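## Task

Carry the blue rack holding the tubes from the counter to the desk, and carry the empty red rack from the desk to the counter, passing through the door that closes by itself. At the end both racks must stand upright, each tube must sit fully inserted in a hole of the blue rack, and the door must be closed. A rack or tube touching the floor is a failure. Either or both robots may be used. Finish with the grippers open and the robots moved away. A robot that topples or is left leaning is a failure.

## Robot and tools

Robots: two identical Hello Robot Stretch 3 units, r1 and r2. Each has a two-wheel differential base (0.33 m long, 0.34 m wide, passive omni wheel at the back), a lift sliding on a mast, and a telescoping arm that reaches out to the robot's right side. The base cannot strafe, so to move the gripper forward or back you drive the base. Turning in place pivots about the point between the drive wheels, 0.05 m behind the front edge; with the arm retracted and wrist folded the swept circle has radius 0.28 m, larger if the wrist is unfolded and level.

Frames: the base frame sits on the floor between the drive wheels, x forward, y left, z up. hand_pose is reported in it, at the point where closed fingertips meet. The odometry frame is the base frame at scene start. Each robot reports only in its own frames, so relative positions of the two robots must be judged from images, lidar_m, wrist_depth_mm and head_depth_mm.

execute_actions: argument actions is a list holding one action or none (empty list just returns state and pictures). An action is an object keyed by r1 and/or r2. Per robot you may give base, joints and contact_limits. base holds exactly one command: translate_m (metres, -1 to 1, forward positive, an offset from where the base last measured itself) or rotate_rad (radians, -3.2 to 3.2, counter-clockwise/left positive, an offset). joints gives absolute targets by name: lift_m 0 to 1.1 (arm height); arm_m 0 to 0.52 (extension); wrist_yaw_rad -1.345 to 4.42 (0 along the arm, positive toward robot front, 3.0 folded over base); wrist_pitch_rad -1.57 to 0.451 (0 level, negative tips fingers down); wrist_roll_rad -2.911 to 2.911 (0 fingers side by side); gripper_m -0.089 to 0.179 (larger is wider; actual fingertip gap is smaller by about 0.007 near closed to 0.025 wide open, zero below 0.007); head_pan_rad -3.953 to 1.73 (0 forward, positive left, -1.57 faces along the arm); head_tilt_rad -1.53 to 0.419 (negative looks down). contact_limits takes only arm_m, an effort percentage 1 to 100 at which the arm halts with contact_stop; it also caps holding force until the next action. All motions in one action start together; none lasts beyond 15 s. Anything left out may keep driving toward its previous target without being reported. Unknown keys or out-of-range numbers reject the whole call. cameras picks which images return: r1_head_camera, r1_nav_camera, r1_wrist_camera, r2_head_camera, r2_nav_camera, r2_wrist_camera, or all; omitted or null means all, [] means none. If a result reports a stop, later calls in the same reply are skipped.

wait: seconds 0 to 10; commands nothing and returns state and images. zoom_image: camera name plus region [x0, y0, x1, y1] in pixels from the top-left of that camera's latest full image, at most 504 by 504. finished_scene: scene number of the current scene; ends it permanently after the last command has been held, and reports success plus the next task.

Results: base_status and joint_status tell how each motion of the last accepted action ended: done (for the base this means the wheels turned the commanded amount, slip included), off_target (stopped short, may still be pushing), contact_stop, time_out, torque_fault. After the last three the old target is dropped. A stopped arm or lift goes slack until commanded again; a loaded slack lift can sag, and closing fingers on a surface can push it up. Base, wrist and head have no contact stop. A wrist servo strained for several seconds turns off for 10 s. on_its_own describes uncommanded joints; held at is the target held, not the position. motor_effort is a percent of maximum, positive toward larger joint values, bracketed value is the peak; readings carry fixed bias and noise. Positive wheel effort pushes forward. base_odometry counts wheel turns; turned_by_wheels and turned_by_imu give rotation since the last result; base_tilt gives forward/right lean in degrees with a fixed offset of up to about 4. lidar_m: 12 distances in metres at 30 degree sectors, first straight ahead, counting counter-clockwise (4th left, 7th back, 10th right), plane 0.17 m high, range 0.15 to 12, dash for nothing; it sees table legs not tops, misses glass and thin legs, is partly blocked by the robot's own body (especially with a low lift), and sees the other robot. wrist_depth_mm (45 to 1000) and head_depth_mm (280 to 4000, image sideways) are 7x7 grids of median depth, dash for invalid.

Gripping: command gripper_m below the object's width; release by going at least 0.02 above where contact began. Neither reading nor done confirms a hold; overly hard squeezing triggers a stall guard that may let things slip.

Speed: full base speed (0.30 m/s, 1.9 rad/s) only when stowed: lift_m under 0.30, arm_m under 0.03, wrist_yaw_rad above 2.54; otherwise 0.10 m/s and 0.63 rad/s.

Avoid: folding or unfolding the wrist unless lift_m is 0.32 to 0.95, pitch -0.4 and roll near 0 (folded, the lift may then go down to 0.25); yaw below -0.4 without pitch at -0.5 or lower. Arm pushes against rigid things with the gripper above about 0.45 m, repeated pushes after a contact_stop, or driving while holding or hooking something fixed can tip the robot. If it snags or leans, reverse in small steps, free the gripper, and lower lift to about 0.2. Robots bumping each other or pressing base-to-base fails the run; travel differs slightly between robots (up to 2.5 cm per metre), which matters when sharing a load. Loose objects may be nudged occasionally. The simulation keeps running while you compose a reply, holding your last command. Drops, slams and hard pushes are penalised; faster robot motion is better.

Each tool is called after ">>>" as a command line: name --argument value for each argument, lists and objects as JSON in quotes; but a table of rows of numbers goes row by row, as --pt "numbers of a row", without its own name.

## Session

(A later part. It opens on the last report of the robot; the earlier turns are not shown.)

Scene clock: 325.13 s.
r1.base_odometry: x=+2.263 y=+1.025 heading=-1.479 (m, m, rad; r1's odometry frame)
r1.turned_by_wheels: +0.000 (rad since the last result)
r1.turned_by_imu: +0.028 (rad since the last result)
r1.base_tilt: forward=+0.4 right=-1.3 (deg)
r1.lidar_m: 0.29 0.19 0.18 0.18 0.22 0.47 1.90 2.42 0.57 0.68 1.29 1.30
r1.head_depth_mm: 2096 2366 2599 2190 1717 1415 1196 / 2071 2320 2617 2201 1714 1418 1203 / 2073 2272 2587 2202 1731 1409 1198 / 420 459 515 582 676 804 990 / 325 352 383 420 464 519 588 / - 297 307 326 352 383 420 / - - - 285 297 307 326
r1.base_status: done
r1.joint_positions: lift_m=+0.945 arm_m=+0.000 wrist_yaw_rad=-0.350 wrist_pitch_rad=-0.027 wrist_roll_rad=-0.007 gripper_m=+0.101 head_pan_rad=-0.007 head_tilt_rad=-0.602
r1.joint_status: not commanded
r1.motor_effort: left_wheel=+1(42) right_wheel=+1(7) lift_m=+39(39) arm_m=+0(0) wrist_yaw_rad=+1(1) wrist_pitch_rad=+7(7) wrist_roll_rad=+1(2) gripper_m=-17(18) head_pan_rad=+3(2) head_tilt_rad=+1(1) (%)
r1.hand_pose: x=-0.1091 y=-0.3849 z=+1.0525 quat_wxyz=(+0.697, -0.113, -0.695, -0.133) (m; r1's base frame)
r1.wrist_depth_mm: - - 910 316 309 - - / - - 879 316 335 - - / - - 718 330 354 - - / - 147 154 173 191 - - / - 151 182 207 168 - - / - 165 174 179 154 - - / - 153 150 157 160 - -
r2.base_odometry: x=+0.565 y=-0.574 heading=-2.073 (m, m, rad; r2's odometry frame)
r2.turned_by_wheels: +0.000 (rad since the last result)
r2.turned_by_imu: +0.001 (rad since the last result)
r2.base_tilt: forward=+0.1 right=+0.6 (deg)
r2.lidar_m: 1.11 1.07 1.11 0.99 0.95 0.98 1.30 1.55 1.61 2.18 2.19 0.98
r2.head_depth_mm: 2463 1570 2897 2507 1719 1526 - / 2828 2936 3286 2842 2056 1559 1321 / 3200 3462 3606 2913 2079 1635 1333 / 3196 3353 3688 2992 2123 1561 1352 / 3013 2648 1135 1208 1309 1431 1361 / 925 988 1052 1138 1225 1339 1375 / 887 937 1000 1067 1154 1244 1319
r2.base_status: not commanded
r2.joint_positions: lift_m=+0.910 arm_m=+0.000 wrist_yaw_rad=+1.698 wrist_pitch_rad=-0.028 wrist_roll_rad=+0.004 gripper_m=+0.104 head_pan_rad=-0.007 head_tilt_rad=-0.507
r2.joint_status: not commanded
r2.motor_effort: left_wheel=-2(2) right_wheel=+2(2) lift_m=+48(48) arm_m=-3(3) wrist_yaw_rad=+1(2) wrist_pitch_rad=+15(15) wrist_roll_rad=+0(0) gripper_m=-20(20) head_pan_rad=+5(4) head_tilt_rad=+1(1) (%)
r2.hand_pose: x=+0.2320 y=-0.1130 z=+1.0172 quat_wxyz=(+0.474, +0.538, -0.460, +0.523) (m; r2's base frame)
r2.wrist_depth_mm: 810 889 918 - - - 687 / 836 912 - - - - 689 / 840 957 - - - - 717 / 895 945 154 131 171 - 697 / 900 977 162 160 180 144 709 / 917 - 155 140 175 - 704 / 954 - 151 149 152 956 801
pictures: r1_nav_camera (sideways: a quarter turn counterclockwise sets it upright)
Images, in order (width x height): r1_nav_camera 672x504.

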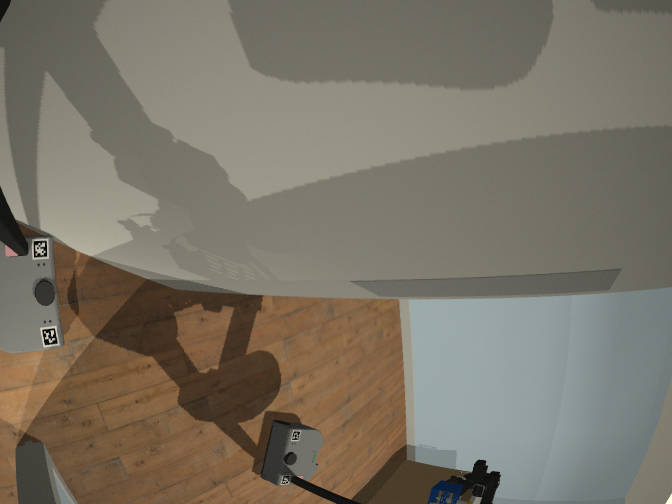

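Working. Continue forward.

>>> execute_actions --actions '[{"r1": {"base": {"translate_m": 0.4}}}]' --cameras '["r1_nav_camera", "r2_nav_camera"]'

Scene clock: 332.37 s.
r1.base_odometry: x=+2.300 y=+0.627 heading=-1.479 (m, m, rad; r1's odometry frame)
r1.turned_by_wheels: +0.000 (rad since the last result)
r1.turned_by_imu: -0.002 (rad since the last result)
r1.base_tilt: forward=+0.4 right=-1.3 (deg)
r1.lidar_m: 2.02 0.22 0.18 0.18 0.20 0.31 2.30 0.79 0.81 1.94 1.05 2.14
r1.head_depth_mm: 1760 1954 2205 2187 1727 1412 1190 / 1726 1923 2162 2200 1730 1413 1198 / 1710 1888 2167 2199 1730 1412 1195 / 1685 1858 2115 2194 1726 1415 1198 / 1676 1840 2058 2178 1724 1418 1205 / 1644 1817 2052 2175 1724 1414 1198 / 1623 1791 2027 2154 1734 1420 1198
r1.base_status: done
r1.joint_positions: lift_m=+0.945 arm_m=+0.000 wrist_yaw_rad=-0.350 wrist_pitch_rad=-0.027 wrist_roll_rad=-0.007 gripper_m=+0.101 head_pan_rad=-0.007 head_tilt_rad=-0.602
r1.joint_status: not commanded
r1.motor_effort: left_wheel=+0(15) right_wheel=+1(6) lift_m=+40(39) arm_m=+0(0) wrist_yaw_rad=+1(1) wrist_pitch_rad=+8(7) wrist_roll_rad=+1(1) gripper_m=-18(18) head_pan_rad=+2(2) head_tilt_rad=+1(1) (%)
r1.hand_pose: x=-0.1091 y=-0.3849 z=+1.0525 quat_wxyz=(+0.697, -0.113, -0.695, -0.133) (m; r1's base frame)
r1.wrist_depth_mm: - - - - 823 604 454 / - - - - 821 604 457 / - - - - 821 596 471 / - 146 153 172 192 579 489 / - 151 182 206 167 550 499 / - 165 174 180 154 530 - / - 153 150 158 159 584 -
r2.base_odometry: x=+0.565 y=-0.574 heading=-2.073 (m, m, rad; r2's odometry frame)
r2.turned_by_wheels: +0.000 (rad since the last result)
r2.turned_by_imu: +0.001 (rad since the last result)
r2.base_tilt: forward=+0.1 right=+0.6 (deg)
r2.lidar_m: 1.11 1.07 1.11 1.00 0.95 0.97 1.30 1.55 1.61 2.18 1.13 1.04
r2.head_depth_mm: 2484 2689 741 2395 1946 1652 - / 2815 3050 3290 2922 2053 1610 1324 / 3190 3448 3722 2931 2111 1637 1338 / 3225 3448 3686 2977 2100 1552 1354 / 3034 2642 1132 1208 1312 1430 1371 / 925 987 1060 1133 1233 1331 1379 / 887 937 1002 1077 1147 1245 1328
r2.base_status: not commanded
r2.joint_positions: lift_m=+0.910 arm_m=+0.000 wrist_yaw_rad=+1.698 wrist_pitch_rad=-0.028 wrist_roll_rad=+0.004 gripper_m=+0.104 head_pan_rad=-0.007 head_tilt_rad=-0.507
r2.joint_status: not commanded
r2.motor_effort: left_wheel=-2(2) right_wheel=+2(2) lift_m=+48(48) arm_m=-3(3) wrist_yaw_rad=+2(2) wrist_pitch_rad=+14(14) wrist_roll_rad=+0(0) gripper_m=-20(20) head_pan_rad=+5(5) head_tilt_rad=+1(2) (%)
r2.hand_pose: x=+0.2320 y=-0.1130 z=+1.0172 quat_wxyz=(+0.474, +0.538, -0.460, +0.523) (m; r2's base frame)
r2.wrist_depth_mm: 813 878 971 - - - 770 / 829 913 978 - - 694 794 / 837 941 997 - - - 821 / 876 977 154 131 169 - 893 / 885 959 162 160 180 143 889 / 915 - 155 140 175 - 850 / 904 - 151 149 152 - 988
pictures: r1_nav_camera (sideways: a quarter turn counterclockwise sets it upright), r2_nav_camera (sideways: a quarter turn counterclockwise sets it upright)
Images, in order (width x height): r1_nav_camera 672x504, r2_nav_camera 672x504.

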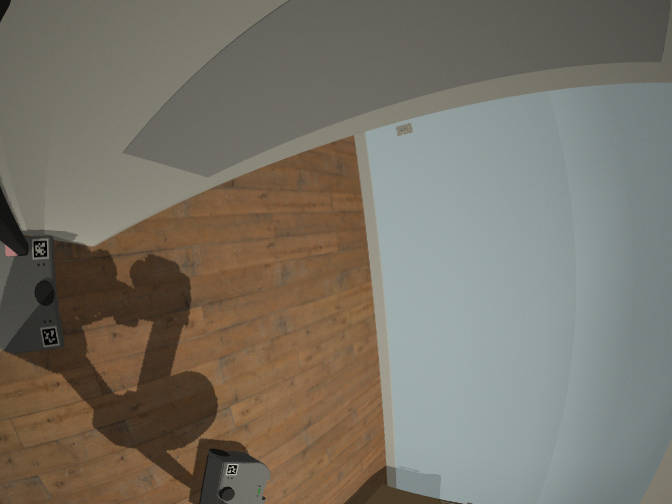

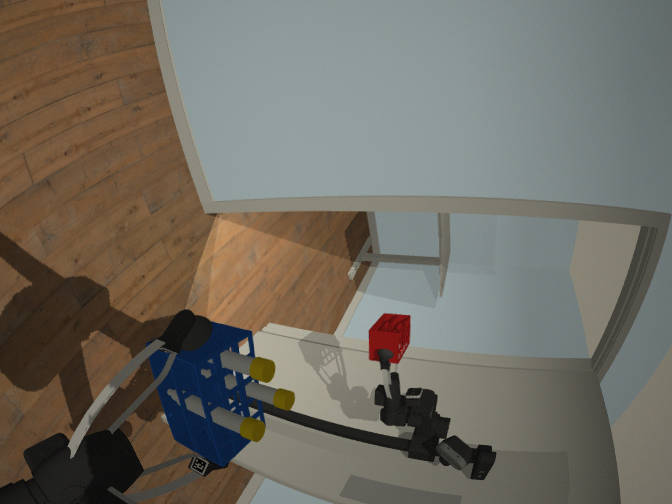

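>>> execute_actions --actions '[{"r1": {"base": {"rotate_rad": 0.27}}}]' --cameras '[]'

>>> execute_actions --actions '[{"r1": {"base": {"translate_m": 0.36}}}]' --cameras '["r1_nav_camera", "r2_nav_camera"]'

Scene clock: 338.27 s.
r1.base_odometry: x=+2.300 y=+0.627 heading=-1.210 (m, m, rad; r1's odometry frame)
r1.turned_by_wheels: +0.270 (rad since the last result)
r1.turned_by_imu: +0.266 (rad since the last result)
r1.base_tilt: forward=+0.4 right=-1.2 (deg)
r1.lidar_m: 2.02 0.19 0.18 0.18 0.23 0.53 2.30 0.79 1.14 1.04 2.16 2.03
r1.head_depth_mm: 1616 1798 2024 2164 1717 1418 1187 / 1648 1832 2030 2196 1719 1418 1199 / 1667 1838 2074 2206 1734 1408 1201 / 1697 1883 2114 2218 1729 1418 1202 / 1707 1915 2160 2228 1717 1426 1195 / 1729 1941 2186 2232 1732 1418 400 / 1754 1977 2220 2256 1761 298 309
r1.base_status: done
r1.joint_positions: lift_m=+0.945 arm_m=+0.000 wrist_yaw_rad=-0.350 wrist_pitch_rad=-0.027 wrist_roll_rad=-0.007 gripper_m=+0.101 head_pan_rad=-0.007 head_tilt_rad=-0.602
r1.joint_status: not commanded
r1.motor_effort: left_wheel=-2(6) right_wheel=+2(6) lift_m=+39(39) arm_m=-1(0) wrist_yaw_rad=+1(1) wrist_pitch_rad=+7(7) wrist_roll_rad=+1(1) gripper_m=-19(17) head_pan_rad=+3(3) head_tilt_rad=+0(1) (%)
r1.hand_pose: x=-0.1091 y=-0.3849 z=+1.0525 quat_wxyz=(+0.697, -0.113, -0.695, -0.133) (m; r1's base frame)
r1.wrist_depth_mm: 733 - - - - 948 661 / 716 - - - - 922 641 / 496 - - - - 896 636 / - 147 154 172 191 861 626 / - 150 182 206 168 798 610 / - 165 174 180 155 731 594 / - 153 150 158 159 839 593
r2.base_odometry: x=+0.565 y=-0.574 heading=-2.073 (m, m, rad; r2's odometry frame)
r2.turned_by_wheels: +0.000 (rad since the last result)
r2.turned_by_imu: +0.001 (rad since the last result)
r2.base_tilt: forward=+0.1 right=+0.6 (deg)
r2.lidar_m: 1.12 1.07 1.11 1.00 0.95 0.98 1.30 1.56 1.61 2.18 1.13 1.05
r2.head_depth_mm: 2492 2657 2750 2387 1945 1655 - / 2772 3057 3332 2865 2075 1615 1321 / 3179 3401 3747 2950 2102 1630 1343 / 3223 3361 3733 2979 2122 1552 1348 / 3038 2658 1134 1213 1313 1439 1368 / 929 992 1057 1137 1225 1339 1375 / 884 939 1004 1072 1153 1245 1316
r2.base_status: not commanded
r2.joint_positions: lift_m=+0.910 arm_m=+0.000 wrist_yaw_rad=+1.698 wrist_pitch_rad=-0.028 wrist_roll_rad=+0.004 gripper_m=+0.104 head_pan_rad=-0.007 head_tilt_rad=-0.507
r2.joint_status: not commanded
r2.motor_effort: left_wheel=-2(2) right_wheel=+2(2) lift_m=+48(48) arm_m=-3(3) wrist_yaw_rad=+2(2) wrist_pitch_rad=+15(14) wrist_roll_rad=+0(0) gripper_m=-20(20) head_pan_rad=+4(5) head_tilt_rad=+3(2) (%)
r2.hand_pose: x=+0.2320 y=-0.1130 z=+1.0172 quat_wxyz=(+0.474, +0.538, -0.460, +0.523) (m; r2's base frame)
r2.wrist_depth_mm: 813 901 943 - - - 787 / 828 900 971 - - 644 832 / 840 933 - - - - 861 / 880 925 154 131 170 - 849 / 915 951 162 161 180 143 912 / 924 - 155 140 176 - 870 / 923 - 151 149 152 - 995
pictures: none
No camera images: the call's "cameras" was empty. Leave "cameras" out to get every camera's image.

Scene clock: 342.97 s.
r1.base_odometry: x=+2.427 y=+0.290 heading=-1.210 (m, m, rad; r1's odometry frame)
r1.turned_by_wheels: +0.000 (rad since the last result)
r1.turned_by_imu: -0.001 (rad since the last result)
r1.base_tilt: forward=+0.4 right=-1.2 (deg)
r1.lidar_m: 1.66 1.36 1.15 1.14 0.20 0.32 2.66 1.12 1.80 1.03 1.99 1.67
r1.head_depth_mm: 1337 1477 1658 1896 1708 1412 1197 / 1343 1487 1689 1912 1734 1416 1192 / 1371 1511 1714 1941 1726 1409 1196 / 1386 1546 1742 1958 1708 1418 1198 / 1409 1556 1761 1983 1721 1419 1201 / 1424 1596 1790 2005 1729 1422 1210 / 1455 1608 1819 2068 1750 1420 1207
r1.base_status: done
r1.joint_positions: lift_m=+0.945 arm_m=+0.000 wrist_yaw_rad=-0.350 wrist_pitch_rad=-0.027 wrist_roll_rad=-0.007 gripper_m=+0.101 head_pan_rad=-0.007 head_tilt_rad=-0.602
r1.joint_status: not commanded
r1.motor_effort: left_wheel=+0(8) right_wheel=+0(7) lift_m=+39(39) arm_m=+0(0) wrist_yaw_rad=+0(1) wrist_pitch_rad=+7(7) wrist_roll_rad=+1(1) gripper_m=-19(17) head_pan_rad=+2(3) head_tilt_rad=+1(1) (%)
r1.hand_pose: x=-0.1091 y=-0.3850 z=+1.0525 quat_wxyz=(+0.697, -0.113, -0.695, -0.133) (m; r1's base frame)
r1.wrist_depth_mm: - - - - - - - / - 656 890 - - - - / - - 615 - - - - / - 147 154 172 191 - 987 / - 151 182 207 167 - 973 / - 165 174 180 155 - 959 / - 152 151 158 159 - 923
r2.base_odometry: x=+0.565 y=-0.574 heading=-2.073 (m, m, rad; r2's odometry frame)
r2.turned_by_wheels: +0.000 (rad since the last result)
r2.turned_by_imu: +0.001 (rad since the last result)
r2.base_tilt: forward=+0.1 right=+0.6 (deg)
r2.lidar_m: 1.12 1.07 1.11 0.99 0.95 0.98 1.30 1.56 1.61 2.18 1.03 1.26
r2.head_depth_mm: 2504 2653 2873 2508 1957 1655 - / 2804 3056 3289 2840 2064 1612 1318 / 3197 3407 3737 2933 2087 1637 1336 / 3229 3388 3704 2975 2115 1559 1346 / 3056 2628 1129 1212 1314 1439 1362 / 928 989 1056 1139 1225 1341 1375 / 885 941 1001 1072 1146 1249 1315
r2.base_status: not commanded
r2.joint_positions: lift_m=+0.910 arm_m=+0.000 wrist_yaw_rad=+1.698 wrist_pitch_rad=-0.028 wrist_roll_rad=+0.004 gripper_m=+0.104 head_pan_rad=-0.007 head_tilt_rad=-0.507
r2.joint_status: not commanded
r2.motor_effort: left_wheel=-2(2) right_wheel=+2(1) lift_m=+48(48) arm_m=-3(3) wrist_yaw_rad=+2(3) wrist_pitch_rad=+15(15) wrist_roll_rad=+0(0) gripper_m=-20(20) head_pan_rad=+5(4) head_tilt_rad=+3(1) (%)
r2.hand_pose: x=+0.2320 y=-0.1130 z=+1.0172 quat_wxyz=(+0.474, +0.538, -0.460, +0.523) (m; r2's base frame)
r2.wrist_depth_mm: 826 869 993 - - - 871 / 834 918 987 - - - 906 / 866 943 977 - - - 926 / 884 950 155 130 171 - 947 / 894 940 162 160 180 143 968 / 945 - 156 140 177 - 928 / 942 - 150 149 152 - -
pictures: r1_nav_camera (sideways: a quarter turn counterclockwise sets it upright), r2_nav_camera (sideways: a quarter turn counterclockwise sets it upright)
Images, in order (width x height): r1_nav_camera 672x504, r2_nav_camera 672x504.

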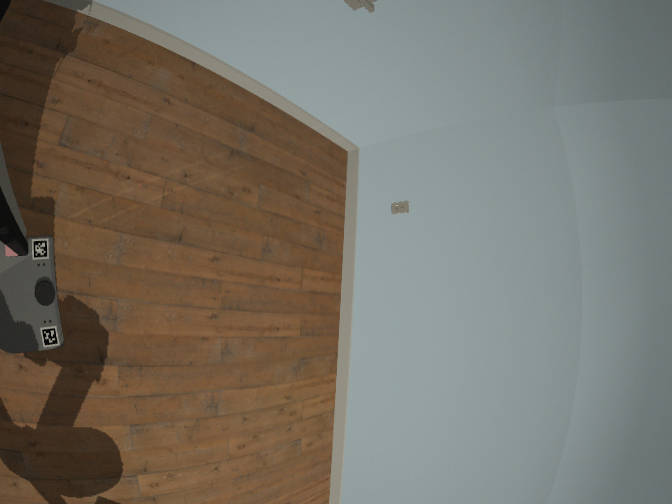

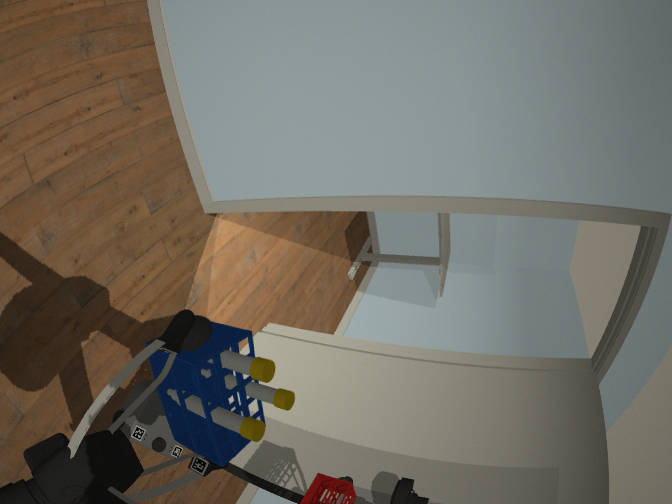

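>>> execute_actions --actions '[{"r1": {"joints": {"wrist_yaw_rad": 1.7}}, "r2": {"base": {"rotate_rad": -0.26}}}]' --cameras '[]'

>>> execute_actions --actions '[{"r2": {"base": {"translate_m": 0.7}}}]' --cameras '["r2_nav_camera"]'

Scene clock: 354.23 s.
r1.base_odometry: x=+2.427 y=+0.290 heading=-1.210 (m, m, rad; r1's odometry frame)
r1.turned_by_wheels: +0.000 (rad since the last result)
r1.turned_by_imu: -0.001 (rad since the last result)
r1.base_tilt: forward=+0.4 right=-1.3 (deg)
r1.lidar_m: 1.66 1.36 1.14 1.14 0.20 0.32 2.65 1.12 1.80 1.03 1.99 1.67
r1.head_depth_mm: 1335 1475 1665 1886 330 297 1190 / 1353 1499 1684 1917 1618 298 1175 / 1367 1532 1708 1951 1610 - 1202 / 1386 1540 1734 1974 1732 1418 1198 / 1404 1570 1768 1999 1732 1415 1203 / 1425 1598 1799 2027 1740 1422 1206 / 1453 1619 1828 2054 1713 1425 1198
r1.base_status: not commanded
r1.joint_positions: lift_m=+0.945 arm_m=+0.000 wrist_yaw_rad=+1.698 wrist_pitch_rad=-0.027 wrist_roll_rad=-0.007 gripper_m=+0.101 head_pan_rad=-0.007 head_tilt_rad=-0.602
r1.joint_status: all done
r1.motor_effort: left_wheel=-1(1) right_wheel=+1(1) lift_m=+39(39) arm_m=+0(0) wrist_yaw_rad=+2(4) wrist_pitch_rad=+7(7) wrist_roll_rad=+1(2) gripper_m=-18(18) head_pan_rad=+3(2) head_tilt_rad=+1(1) (%)
r1.hand_pose: x=+0.2321 y=-0.1126 z=+1.0525 quat_wxyz=(+0.476, +0.535, -0.458, +0.526) (m; r1's base frame)
r1.wrist_depth_mm: - - - - - - - / - - - - - - - / - - - - - - - / - 147 154 172 192 - - / - 151 184 206 168 - - / - 165 175 180 155 - - / - 152 150 158 159 - -
r2.base_odometry: x=+0.565 y=-0.574 heading=-2.333 (m, m, rad; r2's odometry frame)
r2.turned_by_wheels: -0.260 (rad since the last result)
r2.turned_by_imu: -0.260 (rad since the last result)
r2.base_tilt: forward=+0.1 right=+0.6 (deg)
r2.lidar_m: 1.45 1.07 1.07 1.12 0.95 0.95 1.08 1.56 1.56 1.79 2.20 1.03
r2.head_depth_mm: 1154 1250 1345 1470 1592 1650 - / 1269 1369 1506 1640 1826 1634 1325 / 1409 1568 1726 1962 1999 1619 1335 / 2627 2910 3245 2965 2142 1652 1355 / 2873 3227 3596 3044 2150 1672 1363 / 3235 3430 3670 3154 2180 1546 1387 / 3086 3210 3421 1174 1225 1311 1345
r2.base_status: done
r2.joint_positions: lift_m=+0.910 arm_m=+0.000 wrist_yaw_rad=+1.698 wrist_pitch_rad=-0.028 wrist_roll_rad=+0.004 gripper_m=+0.104 head_pan_rad=-0.007 head_tilt_rad=-0.507
r2.joint_status: not commanded
r2.motor_effort: left_wheel=+1(6) right_wheel=+0(3) lift_m=+48(48) arm_m=-3(3) wrist_yaw_rad=+2(2) wrist_pitch_rad=+14(15) wrist_roll_rad=+0(0) gripper_m=-20(20) head_pan_rad=+4(5) head_tilt_rad=+2(2) (%)
r2.hand_pose: x=+0.2320 y=-0.1130 z=+1.0172 quat_wxyz=(+0.474, +0.538, -0.460, +0.523) (m; r2's base frame)
r2.wrist_depth_mm: 795 939 - - - 968 750 / 842 942 - - - 984 538 / 817 960 - - - - 902 / 859 - 155 133 170 997 - / 879 - 162 159 180 143 - / 899 - 155 141 176 - - / 907 - 151 150 152 - -
pictures: none
No camera images: the call's "cameras" was empty. Leave "cameras" out to get every camera's image.

Scene clock: 362.40 s.
r1.base_odometry: x=+2.427 y=+0.290 heading=-1.210 (m, m, rad; r1's odometry frame)
r1.turned_by_wheels: +0.000 (rad since the last result)
r1.turned_by_imu: -0.002 (rad since the last result)
r1.base_tilt: forward=+0.4 right=-1.3 (deg)
r1.lidar_m: 1.66 1.36 1.14 1.15 0.20 0.32 2.66 0.64 0.66 2.01 1.99 1.67
r1.head_depth_mm: 1334 1486 1651 1867 330 298 1194 / 1359 1490 1667 1921 1626 298 1171 / 1370 1514 1704 1949 1616 - 1200 / 1382 1542 1745 1939 1723 1420 1203 / 1408 1568 1762 1985 1727 1414 1198 / 1424 1600 1798 2014 1719 1425 1195 / 1451 1620 1822 2048 1736 1409 1207
r1.base_status: not commanded
r1.joint_positions: lift_m=+0.945 arm_m=+0.000 wrist_yaw_rad=+1.698 wrist_pitch_rad=-0.027 wrist_roll_rad=-0.007 gripper_m=+0.101 head_pan_rad=-0.007 head_tilt_rad=-0.602
r1.joint_status: not commanded
r1.motor_effort: left_wheel=-1(1) right_wheel=+1(1) lift_m=+39(39) arm_m=+0(0) wrist_yaw_rad=+3(3) wrist_pitch_rad=+7(8) wrist_roll_rad=+1(1) gripper_m=-18(18) head_pan_rad=+3(3) head_tilt_rad=+1(1) (%)
r1.hand_pose: x=+0.2321 y=-0.1126 z=+1.0525 quat_wxyz=(+0.476, +0.535, -0.458, +0.526) (m; r1's base frame)
r1.wrist_depth_mm: - - - - - - - / - - - - - - - / - - - - - - - / - 147 153 173 193 - - / - 151 183 206 168 - - / - 166 174 180 154 - - / - 152 150 157 160 - -
r2.base_odometry: x=+0.081 y=-1.080 heading=-2.333 (m, m, rad; r2's odometry frame)
r2.turned_by_wheels: +0.000 (rad since the last result)
r2.turned_by_imu: +0.007 (rad since the last result)
r2.base_tilt: forward=+0.1 right=+0.6 (deg)
r2.lidar_m: 0.91 2.24 0.57 0.67 1.15 1.46 1.66 2.04 2.05 0.64 0.71 0.74
r2.head_depth_mm: 713 767 827 896 981 1051 - / 784 859 932 1024 1132 1250 1324 / 919 1990 2178 2464 2013 1587 1338 / 2026 2222 2504 2686 2111 1650 1350 / 2250 2469 2795 2947 2181 1675 1362 / 2523 2754 3014 2917 2198 1692 1378 / 2556 2666 2853 2947 2253 1721 1383
r2.base_status: done
r2.joint_positions: lift_m=+0.910 arm_m=+0.000 wrist_yaw_rad=+1.698 wrist_pitch_rad=-0.028 wrist_roll_rad=+0.004 gripper_m=+0.104 head_pan_rad=-0.007 head_tilt_rad=-0.507
r2.joint_status: not commanded
r2.motor_effort: left_wheel=+1(6) right_wheel=+0(3) lift_m=+48(48) arm_m=-3(3) wrist_yaw_rad=+2(3) wrist_pitch_rad=+14(15) wrist_roll_rad=+0(0) gripper_m=-20(20) head_pan_rad=+5(4) head_tilt_rad=+2(3) (%)
r2.hand_pose: x=+0.2320 y=-0.1130 z=+1.0172 quat_wxyz=(+0.474, +0.538, -0.460, +0.523) (m; r2's base frame)
r2.wrist_depth_mm: - - - - 712 552 442 / - - - - 729 573 449 / - - - - 753 578 470 / - - 155 131 170 570 472 / - - 163 160 179 144 489 / - - 155 140 175 381 481 / - - 152 149 153 613 541
pictures: r2_nav_camera (sideways: a quarter turn counterclockwise sets it upright)
Images, in order (width x height): r2_nav_camera 672x504.

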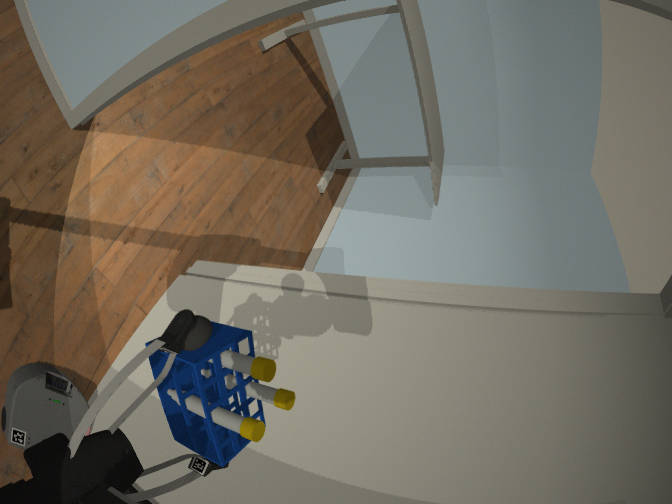

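>>> execute_actions --actions '[{"r2": {"base": {"rotate_rad": 0.31}}}]' --cameras '[]'

>>> execute_actions --actions '[{"r2": {"base": {"translate_m": 0.5}}}]' --cameras '["r2_nav_camera"]'

Scene clock: 373.93 s.
r1.base_odometry: x=+2.427 y=+0.290 heading=-1.210 (m, m, rad; r1's odometry frame)
r1.turned_by_wheels: +0.000 (rad since the last result)
r1.turned_by_imu: -0.001 (rad since the last result)
r1.base_tilt: forward=+0.4 right=-1.2 (deg)
r1.lidar_m: 1.67 1.36 1.15 1.14 0.21 0.32 2.66 0.64 0.66 2.01 1.99 1.67
r1.head_depth_mm: 1335 1479 1658 1879 330 298 1192 / 1347 1505 1663 1906 1625 298 1171 / 1362 1521 1719 1943 1609 - 1197 / 1392 1544 1749 1950 1727 1410 1199 / 1409 1562 1763 1991 1739 1415 1196 / 1422 1592 1794 2024 1735 1413 1201 / 1456 1615 1829 2071 1728 1428 1209
r1.base_status: not commanded
r1.joint_positions: lift_m=+0.945 arm_m=+0.000 wrist_yaw_rad=+1.698 wrist_pitch_rad=-0.027 wrist_roll_rad=-0.007 gripper_m=+0.101 head_pan_rad=-0.007 head_tilt_rad=-0.602
r1.joint_status: not commanded
r1.motor_effort: left_wheel=-1(1) right_wheel=+1(1) lift_m=+39(39) arm_m=+0(0) wrist_yaw_rad=+3(2) wrist_pitch_rad=+7(7) wrist_roll_rad=+1(1) gripper_m=-19(18) head_pan_rad=+3(3) head_tilt_rad=+1(1) (%)
r1.hand_pose: x=+0.2321 y=-0.1126 z=+1.0525 quat_wxyz=(+0.476, +0.535, -0.458, +0.526) (m; r1's base frame)
r1.wrist_depth_mm: - - - - - - - / - - - - - - - / - - - - - - - / - 147 153 172 192 - - / - 151 182 206 168 - - / - 166 173 181 155 - - / - 153 150 157 159 - -
r2.base_odometry: x=+0.081 y=-1.080 heading=-2.023 (m, m, rad; r2's odometry frame)
r2.turned_by_wheels: +0.310 (rad since the last result)
r2.turned_by_imu: +0.312 (rad since the last result)
r2.base_tilt: forward=+0.1 right=+0.6 (deg)
r2.lidar_m: 2.52 0.57 0.61 0.86 1.47 1.52 2.11 2.05 2.15 0.65 0.74 0.81
r2.head_depth_mm: 2020 2193 2341 2460 2022 1667 - / 2323 2483 2733 2717 2058 1609 1328 / 2662 2846 3014 2827 2082 1625 1340 / 2631 2780 3065 2995 2138 1643 1352 / 2490 2664 2871 2972 2161 1677 1366 / 2400 2518 2737 2907 2192 1689 1375 / 2263 2469 2582 2777 2227 1659 709
r2.base_status: done
r2.joint_positions: lift_m=+0.910 arm_m=+0.000 wrist_yaw_rad=+1.698 wrist_pitch_rad=-0.028 wrist_roll_rad=+0.004 gripper_m=+0.104 head_pan_rad=-0.007 head_tilt_rad=-0.507
r2.joint_status: not commanded
r2.motor_effort: left_wheel=-2(4) right_wheel=+3(5) lift_m=+48(48) arm_m=-3(4) wrist_yaw_rad=+2(2) wrist_pitch_rad=+15(15) wrist_roll_rad=+0(0) gripper_m=-20(20) head_pan_rad=+5(5) head_tilt_rad=+2(2) (%)
r2.hand_pose: x=+0.2320 y=-0.1130 z=+1.0172 quat_wxyz=(+0.474, +0.538, -0.460, +0.523) (m; r2's base frame)
r2.wrist_depth_mm: 452 - - - - 738 542 / 446 - - - - 725 540 / 456 - - - - 754 551 / 467 - 155 132 170 722 555 / 486 557 163 161 179 143 566 / 492 - 155 141 175 449 551 / 519 637 150 149 152 737 632
pictures: none
No camera images: the call's "cameras" was empty. Leave "cameras" out to get every camera's image.

Scene clock: 380.10 s.
r1.base_odometry: x=+2.427 y=+0.290 heading=-1.210 (m, m, rad; r1's odometry frame)
r1.turned_by_wheels: +0.000 (rad since the last result)
r1.turned_by_imu: -0.001 (rad since the last result)
r1.base_tilt: forward=+0.4 right=-1.2 (deg)
r1.lidar_m: 1.67 1.36 1.15 1.14 0.21 0.32 0.86 0.94 1.80 2.01 1.99 1.67
r1.head_depth_mm: 1335 1486 1651 1877 330 297 1196 / 1351 1502 1667 1906 1635 299 1165 / 1364 1515 1718 1948 1619 - 1194 / 1379 1542 1754 1979 1729 1406 1198 / 1404 1570 1763 2005 1730 1412 1209 / 1420 1589 1810 2022 1731 1424 1202 / 1446 1610 1852 2068 1735 1411 1202
r1.base_status: not commanded
r1.joint_positions: lift_m=+0.945 arm_m=+0.000 wrist_yaw_rad=+1.698 wrist_pitch_rad=-0.027 wrist_roll_rad=-0.007 gripper_m=+0.101 head_pan_rad=-0.007 head_tilt_rad=-0.602
r1.joint_status: not commanded
r1.motor_effort: left_wheel=-1(1) right_wheel=+1(1) lift_m=+39(39) arm_m=+0(0) wrist_yaw_rad=+2(3) wrist_pitch_rad=+7(7) wrist_roll_rad=+1(1) gripper_m=-18(18) head_pan_rad=+2(2) head_tilt_rad=+1(1) (%)
r1.hand_pose: x=+0.2321 y=-0.1126 z=+1.0525 quat_wxyz=(+0.476, +0.535, -0.458, +0.526) (m; r1's base frame)
r1.wrist_depth_mm: - - - - - - - / - - - - - - - / - - - - - - - / - 147 153 172 192 - - / - 151 183 207 167 - - / - 166 175 180 154 - - / - 153 151 158 159 - -
r2.base_odometry: x=-0.138 y=-1.529 heading=-2.023 (m, m, rad; r2's odometry frame)
r2.turned_by_wheels: +0.000 (rad since the last result)
r2.turned_by_imu: +0.005 (rad since the last result)
r2.base_tilt: forward=+0.1 right=+0.6 (deg)
r2.lidar_m: 2.15 1.79 0.34 0.29 0.65 1.78 2.47 2.49 0.69 0.56 0.55 0.64
r2.head_depth_mm: 1754 1885 2029 2184 2016 1657 - / 2018 2123 2340 2507 2067 1608 1322 / 2244 2400 2243 2540 2101 1631 1336 / 2181 2343 2554 2674 2138 1662 1343 / 2087 2229 2370 2561 2187 1687 1364 / 1995 2113 2045 2442 2204 1687 1380 / 1901 2041 1892 2343 2217 1710 1394
r2.base_status: done
r2.joint_positions: lift_m=+0.910 arm_m=+0.000 wrist_yaw_rad=+1.698 wrist_pitch_rad=-0.028 wrist_roll_rad=+0.004 gripper_m=+0.104 head_pan_rad=-0.007 head_tilt_rad=-0.507
r2.joint_status: not commanded
r2.motor_effort: left_wheel=-2(2) right_wheel=+2(5) lift_m=+49(48) arm_m=-2(3) wrist_yaw_rad=+1(2) wrist_pitch_rad=+14(14) wrist_roll_rad=+0(0) gripper_m=-19(20) head_pan_rad=+5(4) head_tilt_rad=+1(2) (%)
r2.hand_pose: x=+0.2320 y=-0.1130 z=+1.0172 quat_wxyz=(+0.474, +0.538, -0.460, +0.523) (m; r2's base frame)
r2.wrist_depth_mm: - - - - - - - / - - - - - - - / - - - - - - - / - - 156 132 170 - - / - - 163 160 180 144 426 / - - 155 141 176 - 422 / - - 151 150 152 - 479
pictures: r2_nav_camera (sideways: a quarter turn counterclockwise sets it upright)
Images, in order (width x height): r2_nav_camera 672x504.

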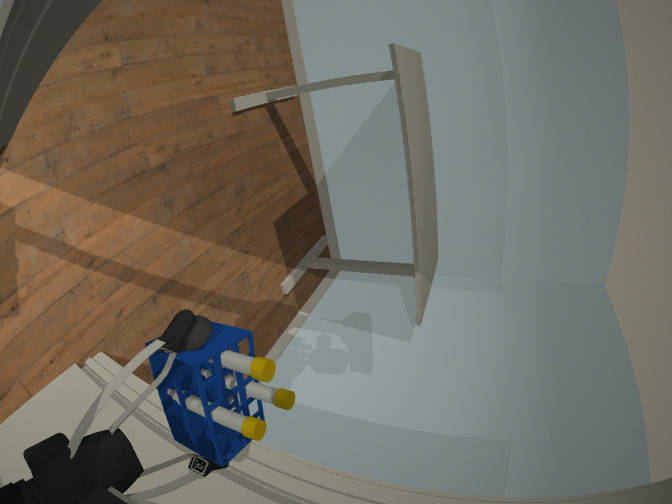

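>>> execute_actions --actions '[{"r1": {"base": {"rotate_rad": -1.76}}, "r2": {"base": {"translate_m": 0.35}, "joints": {"lift_m": 0.95}}}]' --cameras '["r1_nav_camera"]'

>>> execute_actions --actions '[{"r1": {"base": {"translate_m": 0.85}}, "r2": {"base": {"translate_m": 0.8}}}]' --cameras '["r1_nav_camera", "r2_nav_camera"]'

Scene clock: 394.70 s.
r1.base_odometry: x=+2.427 y=+0.290 heading=-2.969 (m, m, rad; r1's odometry frame)
r1.turned_by_wheels: -1.760 (rad since the last result)
r1.turned_by_imu: -1.744 (rad since the last result)
r1.base_tilt: forward=+0.4 right=-1.2 (deg)
r1.lidar_m: 2.01 2.08 1.73 1.67 1.60 1.19 1.14 0.27 0.36 1.12 1.12 1.39
r1.head_depth_mm: 2202 2358 2434 2190 322 298 1197 / 2211 2456 2728 2182 1627 294 1166 / 2216 1903 2108 2202 1621 - 1201 / 2193 1886 2090 2196 1730 1417 1197 / 2189 1867 2048 2192 1728 1426 1204 / 2167 1859 2044 2189 1721 1424 1203 / 2156 1858 2037 2180 1740 1427 1200
r1.base_status: done
r1.joint_positions: lift_m=+0.945 arm_m=+0.000 wrist_yaw_rad=+1.700 wrist_pitch_rad=-0.027 wrist_roll_rad=-0.007 gripper_m=+0.101 head_pan_rad=-0.007 head_tilt_rad=-0.602
r1.joint_status: not commanded
r1.motor_effort: left_wheel=+1(7) right_wheel=-3(11) lift_m=+39(39) arm_m=+0(0) wrist_yaw_rad=+0(2) wrist_pitch_rad=+7(7) wrist_roll_rad=+1(2) gripper_m=-18(19) head_pan_rad=+2(3) head_tilt_rad=+1(1) (%)
r1.hand_pose: x=+0.2320 y=-0.1121 z=+1.0525 quat_wxyz=(+0.476, +0.536, -0.457, +0.527) (m; r1's base frame)
r1.wrist_depth_mm: - - - - - - - / - - - - - - - / - - - - - - - / - 147 154 171 193 - - / - 151 183 207 168 - - / - 166 174 180 155 - - / - 152 150 158 159 - -
r2.base_odometry: x=-0.291 y=-1.844 heading=-2.024 (m, m, rad; r2's odometry frame)
r2.turned_by_wheels: +0.000 (rad since the last result)
r2.turned_by_imu: +0.004 (rad since the last result)
r2.base_tilt: forward=+0.1 right=+0.6 (deg)
r2.lidar_m: 1.79 1.50 2.07 2.52 0.42 0.42 2.73 1.12 0.56 0.45 0.46 1.37
r2.head_depth_mm: 1562 1676 1799 1956 1984 - - / 1775 1934 2029 2309 2007 1566 - / 1954 2110 1770 2439 2097 1626 1330 / 1879 2003 1645 2341 2126 1647 1356 / 1798 1915 1534 2227 2161 1678 1364 / 1722 1822 1453 2107 2206 1698 1383 / 1638 1739 1494 1978 2120 1731 1392
r2.base_status: done
r2.joint_positions: lift_m=+0.950 arm_m=+0.000 wrist_yaw_rad=+1.698 wrist_pitch_rad=-0.028 wrist_roll_rad=+0.004 gripper_m=+0.104 head_pan_rad=-0.007 head_tilt_rad=-0.507
r2.joint_status: all done
r2.motor_effort: left_wheel=-2(2) right_wheel=+2(4) lift_m=+47(47) arm_m=-3(2) wrist_yaw_rad=+2(1) wrist_pitch_rad=+15(15) wrist_roll_rad=+0(0) gripper_m=-20(20) head_pan_rad=+4(5) head_tilt_rad=+2(2) (%)
r2.hand_pose: x=+0.2320 y=-0.1130 z=+1.0572 quat_wxyz=(+0.474, +0.538, -0.460, +0.523) (m; r2's base frame)
r2.wrist_depth_mm: - - - - - - 973 / - - - - - - - / - - - - - - - / - - 156 131 170 - - / - - 163 160 179 143 - / - - 155 140 176 - - / - - 151 149 153 - -
pictures: r1_nav_camera (sideways: a quarter turn counterclockwise sets it upright)
Images, in order (width x height): r1_nav_camera 672x504.

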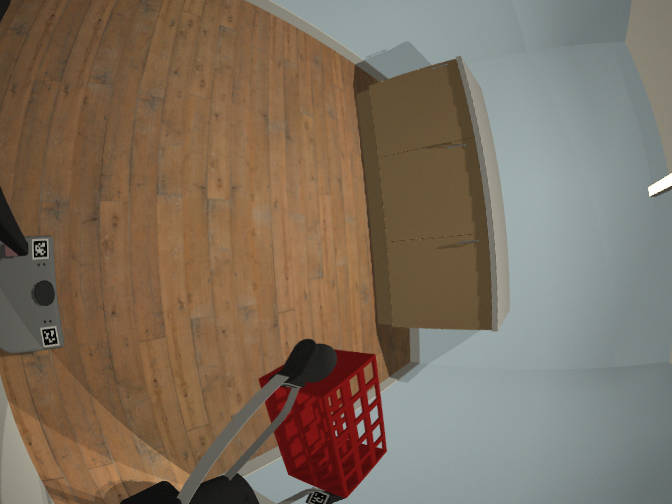

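Scene clock: 404.17 s.
r1.base_odometry: x=+1.590 y=+0.144 heading=-2.969 (m, m, rad; r1's odometry frame)
r1.turned_by_wheels: +0.000 (rad since the last result)
r1.turned_by_imu: -0.003 (rad since the last result)
r1.base_tilt: forward=+0.3 right=-1.2 (deg)
r1.lidar_m: 1.15 1.19 1.63 1.65 1.73 2.06 2.00 1.38 1.00 0.98 1.02 1.20
r1.head_depth_mm: 1517 1645 1282 2048 322 298 1189 / 1483 1503 1201 1374 1503 294 1173 / 1477 1494 1195 1362 1495 - 1196 / 1474 1501 1175 1355 1562 1413 1202 / 1461 1515 1160 1330 1586 1415 1201 / 1457 1530 1159 1323 1586 1418 1205 / 1448 1514 1139 1308 1514 1425 1203
r1.base_status: done
r1.joint_positions: lift_m=+0.945 arm_m=+0.000 wrist_yaw_rad=+1.700 wrist_pitch_rad=-0.027 wrist_roll_rad=-0.007 gripper_m=+0.101 head_pan_rad=-0.007 head_tilt_rad=-0.602
r1.joint_status: not commanded
r1.motor_effort: left_wheel=+2(7) right_wheel=-2(3) lift_m=+40(39) arm_m=+0(0) wrist_yaw_rad=+0(0) wrist_pitch_rad=+7(7) wrist_roll_rad=+1(1) gripper_m=-18(18) head_pan_rad=+2(2) head_tilt_rad=+1(1) (%)
r1.hand_pose: x=+0.2320 y=-0.1121 z=+1.0525 quat_wxyz=(+0.476, +0.536, -0.457, +0.527) (m; r1's base frame)
r1.wrist_depth_mm: - - - - - - - / - - - - - - - / - - - - - - - / - 146 154 173 193 - - / - 151 183 206 168 - - / - 165 174 180 155 - - / - 152 150 157 159 - -
r2.base_odometry: x=-0.641 y=-2.563 heading=-2.024 (m, m, rad; r2's odometry frame)
r2.turned_by_wheels: +0.000 (rad since the last result)
r2.turned_by_imu: +0.007 (rad since the last result)
r2.base_tilt: forward=+0.1 right=+0.6 (deg)
r2.lidar_m: 1.00 1.26 0.97 1.89 2.49 1.09 0.87 0.77 0.82 0.96 0.94 1.00
r2.head_depth_mm: 1132 1207 1242 744 1501 - - / 1259 1352 1375 764 1172 1327 - / 1222 1321 1273 778 613 1600 1339 / 1171 1260 1300 798 573 1639 1345 / 1118 1195 1246 816 581 1610 1361 / 1072 1142 1200 834 589 1548 1375 / 1022 1092 1159 853 600 496 1393
r2.base_status: done
r2.joint_positions: lift_m=+0.950 arm_m=+0.000 wrist_yaw_rad=+1.698 wrist_pitch_rad=-0.028 wrist_roll_rad=+0.004 gripper_m=+0.104 head_pan_rad=-0.007 head_tilt_rad=-0.507
r2.joint_status: not commanded
r2.motor_effort: left_wheel=-2(2) right_wheel=+2(4) lift_m=+47(47) arm_m=-3(4) wrist_yaw_rad=+1(2) wrist_pitch_rad=+15(15) wrist_roll_rad=+0(0) gripper_m=-20(20) head_pan_rad=+5(5) head_tilt_rad=+1(2) (%)
r2.hand_pose: x=+0.2320 y=-0.1130 z=+1.0572 quat_wxyz=(+0.474, +0.538, -0.460, +0.523) (m; r2's base frame)
r2.wrist_depth_mm: 977 - - - - 862 670 / 987 - - - - 876 681 / - - - - - 898 690 / 843 769 155 133 171 712 706 / 480 465 162 159 180 144 723 / - - 155 141 176 544 702 / - - 151 149 152 929 805
pictures: r1_nav_camera (sideways: a quarter turn counterclockwise sets it upright), r2_nav_camera (sideways: a quarter turn counterclockwise sets it upright)
Images, in order (width x height): r1_nav_camera 672x504, r2_nav_camera 672x504.

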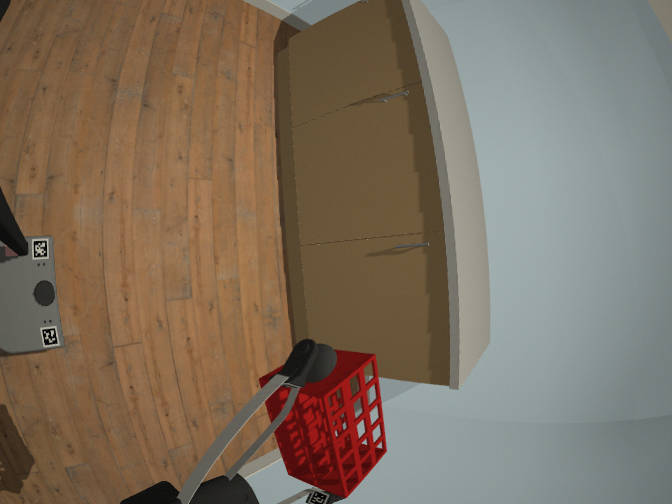

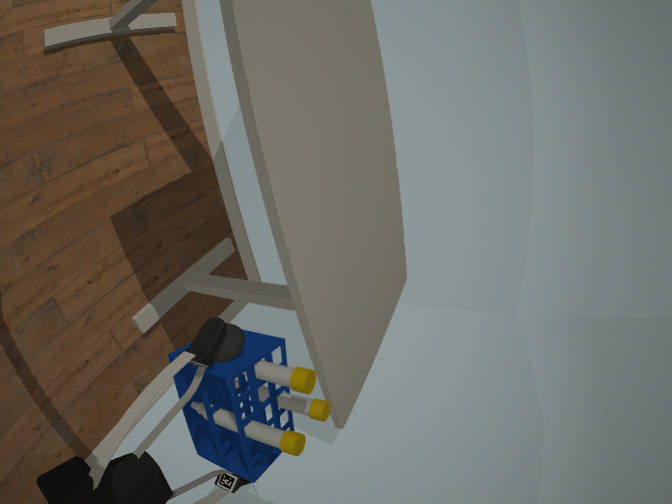

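>>> execute_actions --actions '[{"r1": {"base": {"translate_m": 0.71}}, "r2": {"base": {"rotate_rad": 2.06}, "joints": {"wrist_yaw_rad": 0.0, "head_pan_rad": -1.57, "head_tilt_rad": -0.6}}}]' --cameras '["r2_head_camera", "r2_wrist_camera"]'

>>> execute_actions --actions '[{"r1": {"base": {"rotate_rad": 1.57}, "joints": {"wrist_yaw_rad": 0.0, "head_pan_rad": -1.57, "head_tilt_rad": -0.6}}, "r2": {"joints": {"arm_m": 0.36}}}]' --cameras '["r1_head_camera", "r1_wrist_camera", "r2_head_camera", "r2_wrist_camera"]'

Scene clock: 422.87 s.
r1.base_odometry: x=+0.890 y=+0.023 heading=-2.969 (m, m, rad; r1's odometry frame)
r1.turned_by_wheels: +0.000 (rad since the last result)
r1.turned_by_imu: -0.003 (rad since the last result)
r1.base_tilt: forward=+0.4 right=-1.2 (deg)
r1.lidar_m: 0.44 0.45 0.62 1.64 1.72 2.37 2.72 1.37 1.02 0.99 0.63 0.46
r1.head_depth_mm: 882 982 904 656 321 298 892 / 877 981 914 656 529 295 860 / 869 969 916 657 530 - 857 / 865 961 915 658 548 668 834 / 859 954 922 659 550 652 819 / 853 947 916 662 549 645 800 / 850 946 921 662 533 637 789
r1.base_status: done
r1.joint_positions: lift_m=+0.945 arm_m=+0.000 wrist_yaw_rad=+1.700 wrist_pitch_rad=-0.027 wrist_roll_rad=-0.007 gripper_m=+0.101 head_pan_rad=-0.007 head_tilt_rad=-0.602
r1.joint_status: not commanded
r1.motor_effort: left_wheel=+2(5) right_wheel=-2(4) lift_m=+39(40) arm_m=+0(1) wrist_yaw_rad=+0(1) wrist_pitch_rad=+7(7) wrist_roll_rad=+1(1) gripper_m=-18(19) head_pan_rad=+3(2) head_tilt_rad=+1(1) (%)
r1.hand_pose: x=+0.2320 y=-0.1121 z=+1.0525 quat_wxyz=(+0.476, +0.536, -0.457, +0.527) (m; r1's base frame)
r1.wrist_depth_mm: - 968 970 926 878 857 817 / - - 965 940 915 898 859 / 926 - - 977 966 930 886 / 568 146 154 172 192 932 898 / 421 151 182 206 167 703 955 / 454 164 174 180 155 490 947 / 471 153 150 157 159 373 372
r2.base_odometry: x=-0.641 y=-2.563 heading=+0.036 (m, m, rad; r2's odometry frame)
r2.turned_by_wheels: +2.060 (rad since the last result)
r2.turned_by_imu: +2.070 (rad since the last result)
r2.base_tilt: forward=+0.1 right=+0.6 (deg)
r2.lidar_m: 2.78 1.09 0.88 0.77 0.81 0.97 0.94 0.98 1.00 1.25 0.97 1.82
r2.head_depth_mm: 1032 1128 918 649 521 - - / 1036 1145 938 455 - - - / 1039 1144 962 403 - - 1258 / 1044 1148 993 418 525 1529 1277 / 1048 1152 1021 691 555 1547 1288 / 1053 1155 1059 702 565 1579 1308 / 1057 1165 1091 715 574 1541 1286
r2.base_status: done
r2.joint_positions: lift_m=+0.950 arm_m=+0.000 wrist_yaw_rad=+0.002 wrist_pitch_rad=-0.028 wrist_roll_rad=+0.004 gripper_m=+0.104 head_pan_rad=-1.563 head_tilt_rad=-0.592
r2.joint_status: all done
r2.motor_effort: left_wheel=-2(5) right_wheel=+2(4) lift_m=+47(48) arm_m=-3(4) wrist_yaw_rad=-2(4) wrist_pitch_rad=+15(14) wrist_roll_rad=+0(0) gripper_m=-20(20) head_pan_rad=-5(54) head_tilt_rad=-3(10) (%)
r2.hand_pose: x=-0.0209 y=-0.4009 z=+1.0572 quat_wxyz=(+0.706, +0.011, -0.708, -0.009) (m; r2's base frame)
r2.wrist_depth_mm: 928 932 961 953 928 916 892 / 997 972 943 965 953 955 941 / - - 985 991 1000 998 949 / 854 782 154 131 171 636 602 / 469 470 162 159 180 143 392 / 336 - 155 140 176 208 290 / 268 251 151 149 153 226 231
pictures: r2_head_camera (sideways: a quarter turn clockwise sets it upright), r2_wrist_camera
Images, in order (width x height): r2_head_camera 896x504, r2_wrist_camera 644x364.

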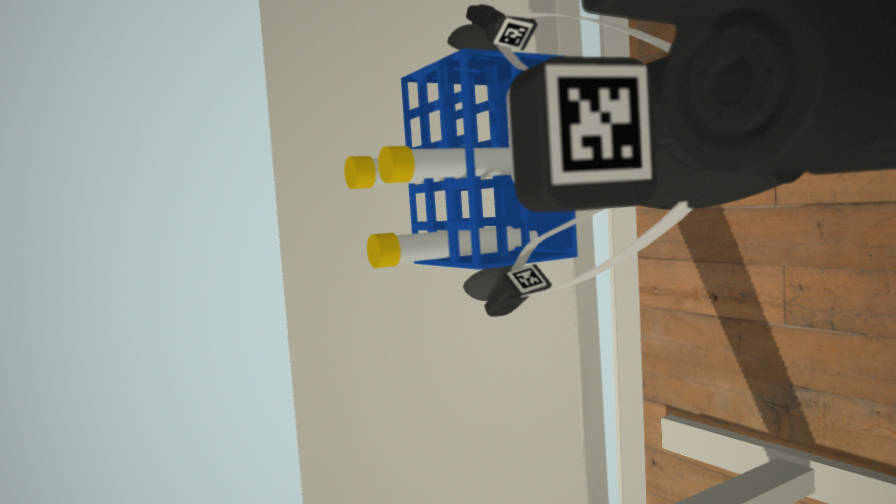

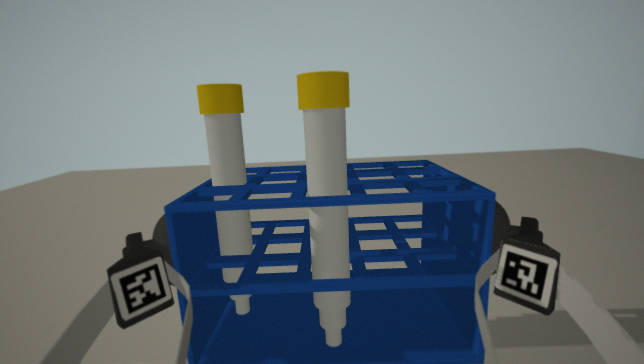

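Scene clock: 426.73 s.
r1.base_odometry: x=+0.890 y=+0.023 heading=-1.399 (m, m, rad; r1's odometry frame)
r1.turned_by_wheels: +1.570 (rad since the last result)
r1.turned_by_imu: +1.556 (rad since the last result)
r1.base_tilt: forward=+0.4 right=-1.3 (deg)
r1.lidar_m: 1.64 1.72 2.39 2.72 1.36 1.02 0.99 0.63 0.45 0.44 0.46 0.62
r1.head_depth_mm: 877 981 901 654 - - - / 875 973 910 609 555 - - / 876 972 913 423 - - - / 871 965 912 444 - 689 846 / 868 959 913 442 549 669 836 / 863 961 919 661 550 660 821 / 858 956 919 663 550 655 815
r1.base_status: done
r1.joint_positions: lift_m=+0.945 arm_m=+0.000 wrist_yaw_rad=+0.002 wrist_pitch_rad=-0.027 wrist_roll_rad=-0.007 gripper_m=+0.101 head_pan_rad=-1.563 head_tilt_rad=-0.602
r1.joint_status: all done
r1.motor_effort: left_wheel=-1(5) right_wheel=+2(6) lift_m=+40(39) arm_m=-1(0) wrist_yaw_rad=-2(3) wrist_pitch_rad=+7(8) wrist_roll_rad=+1(1) gripper_m=-18(19) head_pan_rad=-4(32) head_tilt_rad=+1(1) (%)
r1.hand_pose: x=-0.0210 y=-0.4005 z=+1.0525 quat_wxyz=(+0.710, +0.010, -0.704, -0.009) (m; r1's base frame)
r1.wrist_depth_mm: 770 744 773 757 751 748 742 / 798 802 790 754 792 751 768 / 828 795 807 795 805 780 783 / 577 146 154 173 193 815 812 / 419 151 182 207 167 675 860 / 300 165 175 180 155 489 514 / 257 152 150 157 159 325 373
r2.base_odometry: x=-0.641 y=-2.563 heading=+0.036 (m, m, rad; r2's odometry frame)
r2.turned_by_wheels: +0.000 (rad since the last result)
r2.turned_by_imu: +0.001 (rad since the last result)
r2.base_tilt: forward=+0.1 right=+0.6 (deg)
r2.lidar_m: 2.79 1.09 0.88 0.77 0.80 0.97 0.94 0.98 1.00 1.25 0.97 1.82
r2.head_depth_mm: 1032 1130 - 608 540 1479 1240 / 1034 1131 - 620 548 1489 1250 / 1040 1130 - 628 558 1517 1264 / 1047 1145 833 673 550 1526 1278 / 1050 1151 1027 686 555 1552 1290 / 1052 1154 1051 700 564 1573 1301 / 1056 1161 1094 714 574 1545 1284
r2.base_status: not commanded
r2.joint_positions: lift_m=+0.950 arm_m=+0.360 wrist_yaw_rad=+0.001 wrist_pitch_rad=-0.028 wrist_roll_rad=+0.004 gripper_m=+0.104 head_pan_rad=-1.563 head_tilt_rad=-0.593
r2.joint_status: all done
r2.motor_effort: left_wheel=-1(1) right_wheel=+2(3) lift_m=+47(48) arm_m=+4(3) wrist_yaw_rad=-1(3) wrist_pitch_rad=+15(15) wrist_roll_rad=+0(0) gripper_m=-20(20) head_pan_rad=-4(4) head_tilt_rad=-2(3) (%)
r2.hand_pose: x=-0.0212 y=-0.7601 z=+1.0572 quat_wxyz=(+0.706, +0.011, -0.708, -0.010) (m; r2's base frame)
r2.wrist_depth_mm: 613 606 595 607 591 601 588 / 636 631 619 613 611 603 605 / 647 639 634 640 643 636 621 / 668 658 157 132 170 645 597 / 467 463 163 160 180 143 390 / 330 - 155 142 175 205 286 / 269 249 150 150 152 223 229
pictures: r1_head_camera (sideways: a quarter turn clockwise sets it upright), r1_wrist_camera, r2_head_camera (sideways: a quarter turn clockwise sets it upright), r2_wrist_camera
Images, in order (width x height): r1_head_camera 896x504, r1_wrist_camera 644x364, r2_head_camera 896x504, r2_wrist_camera 644x364.

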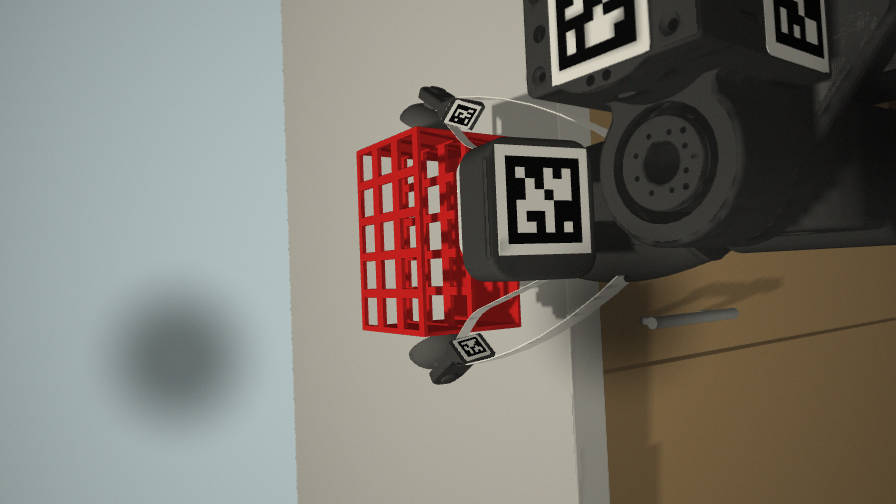

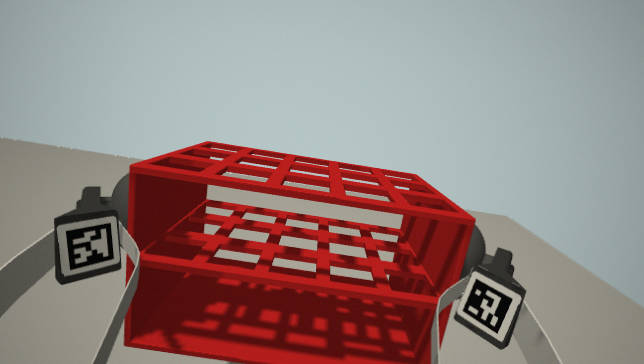

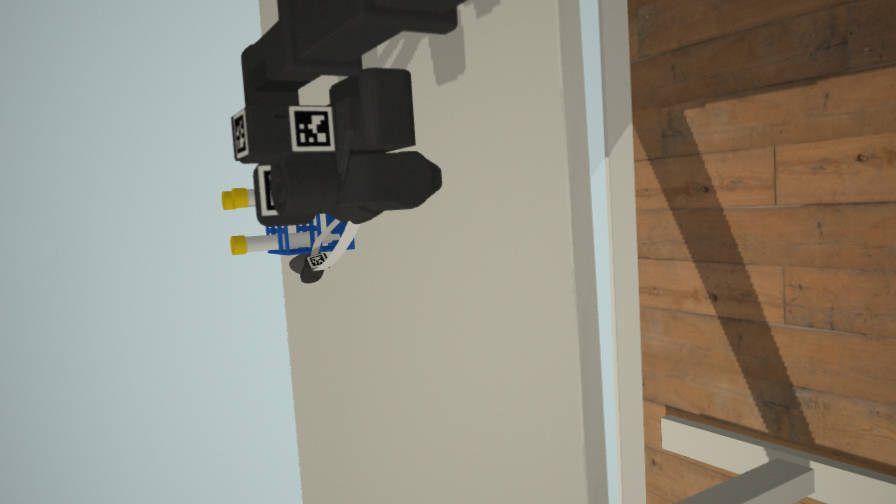

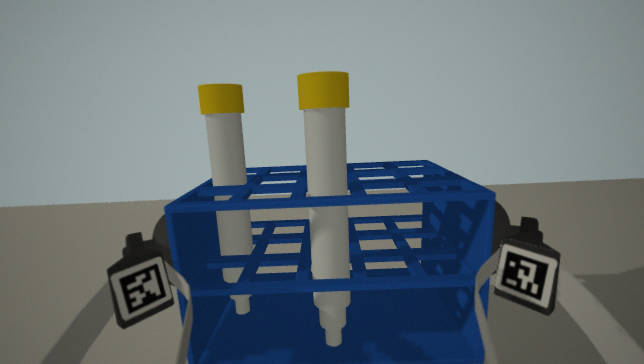

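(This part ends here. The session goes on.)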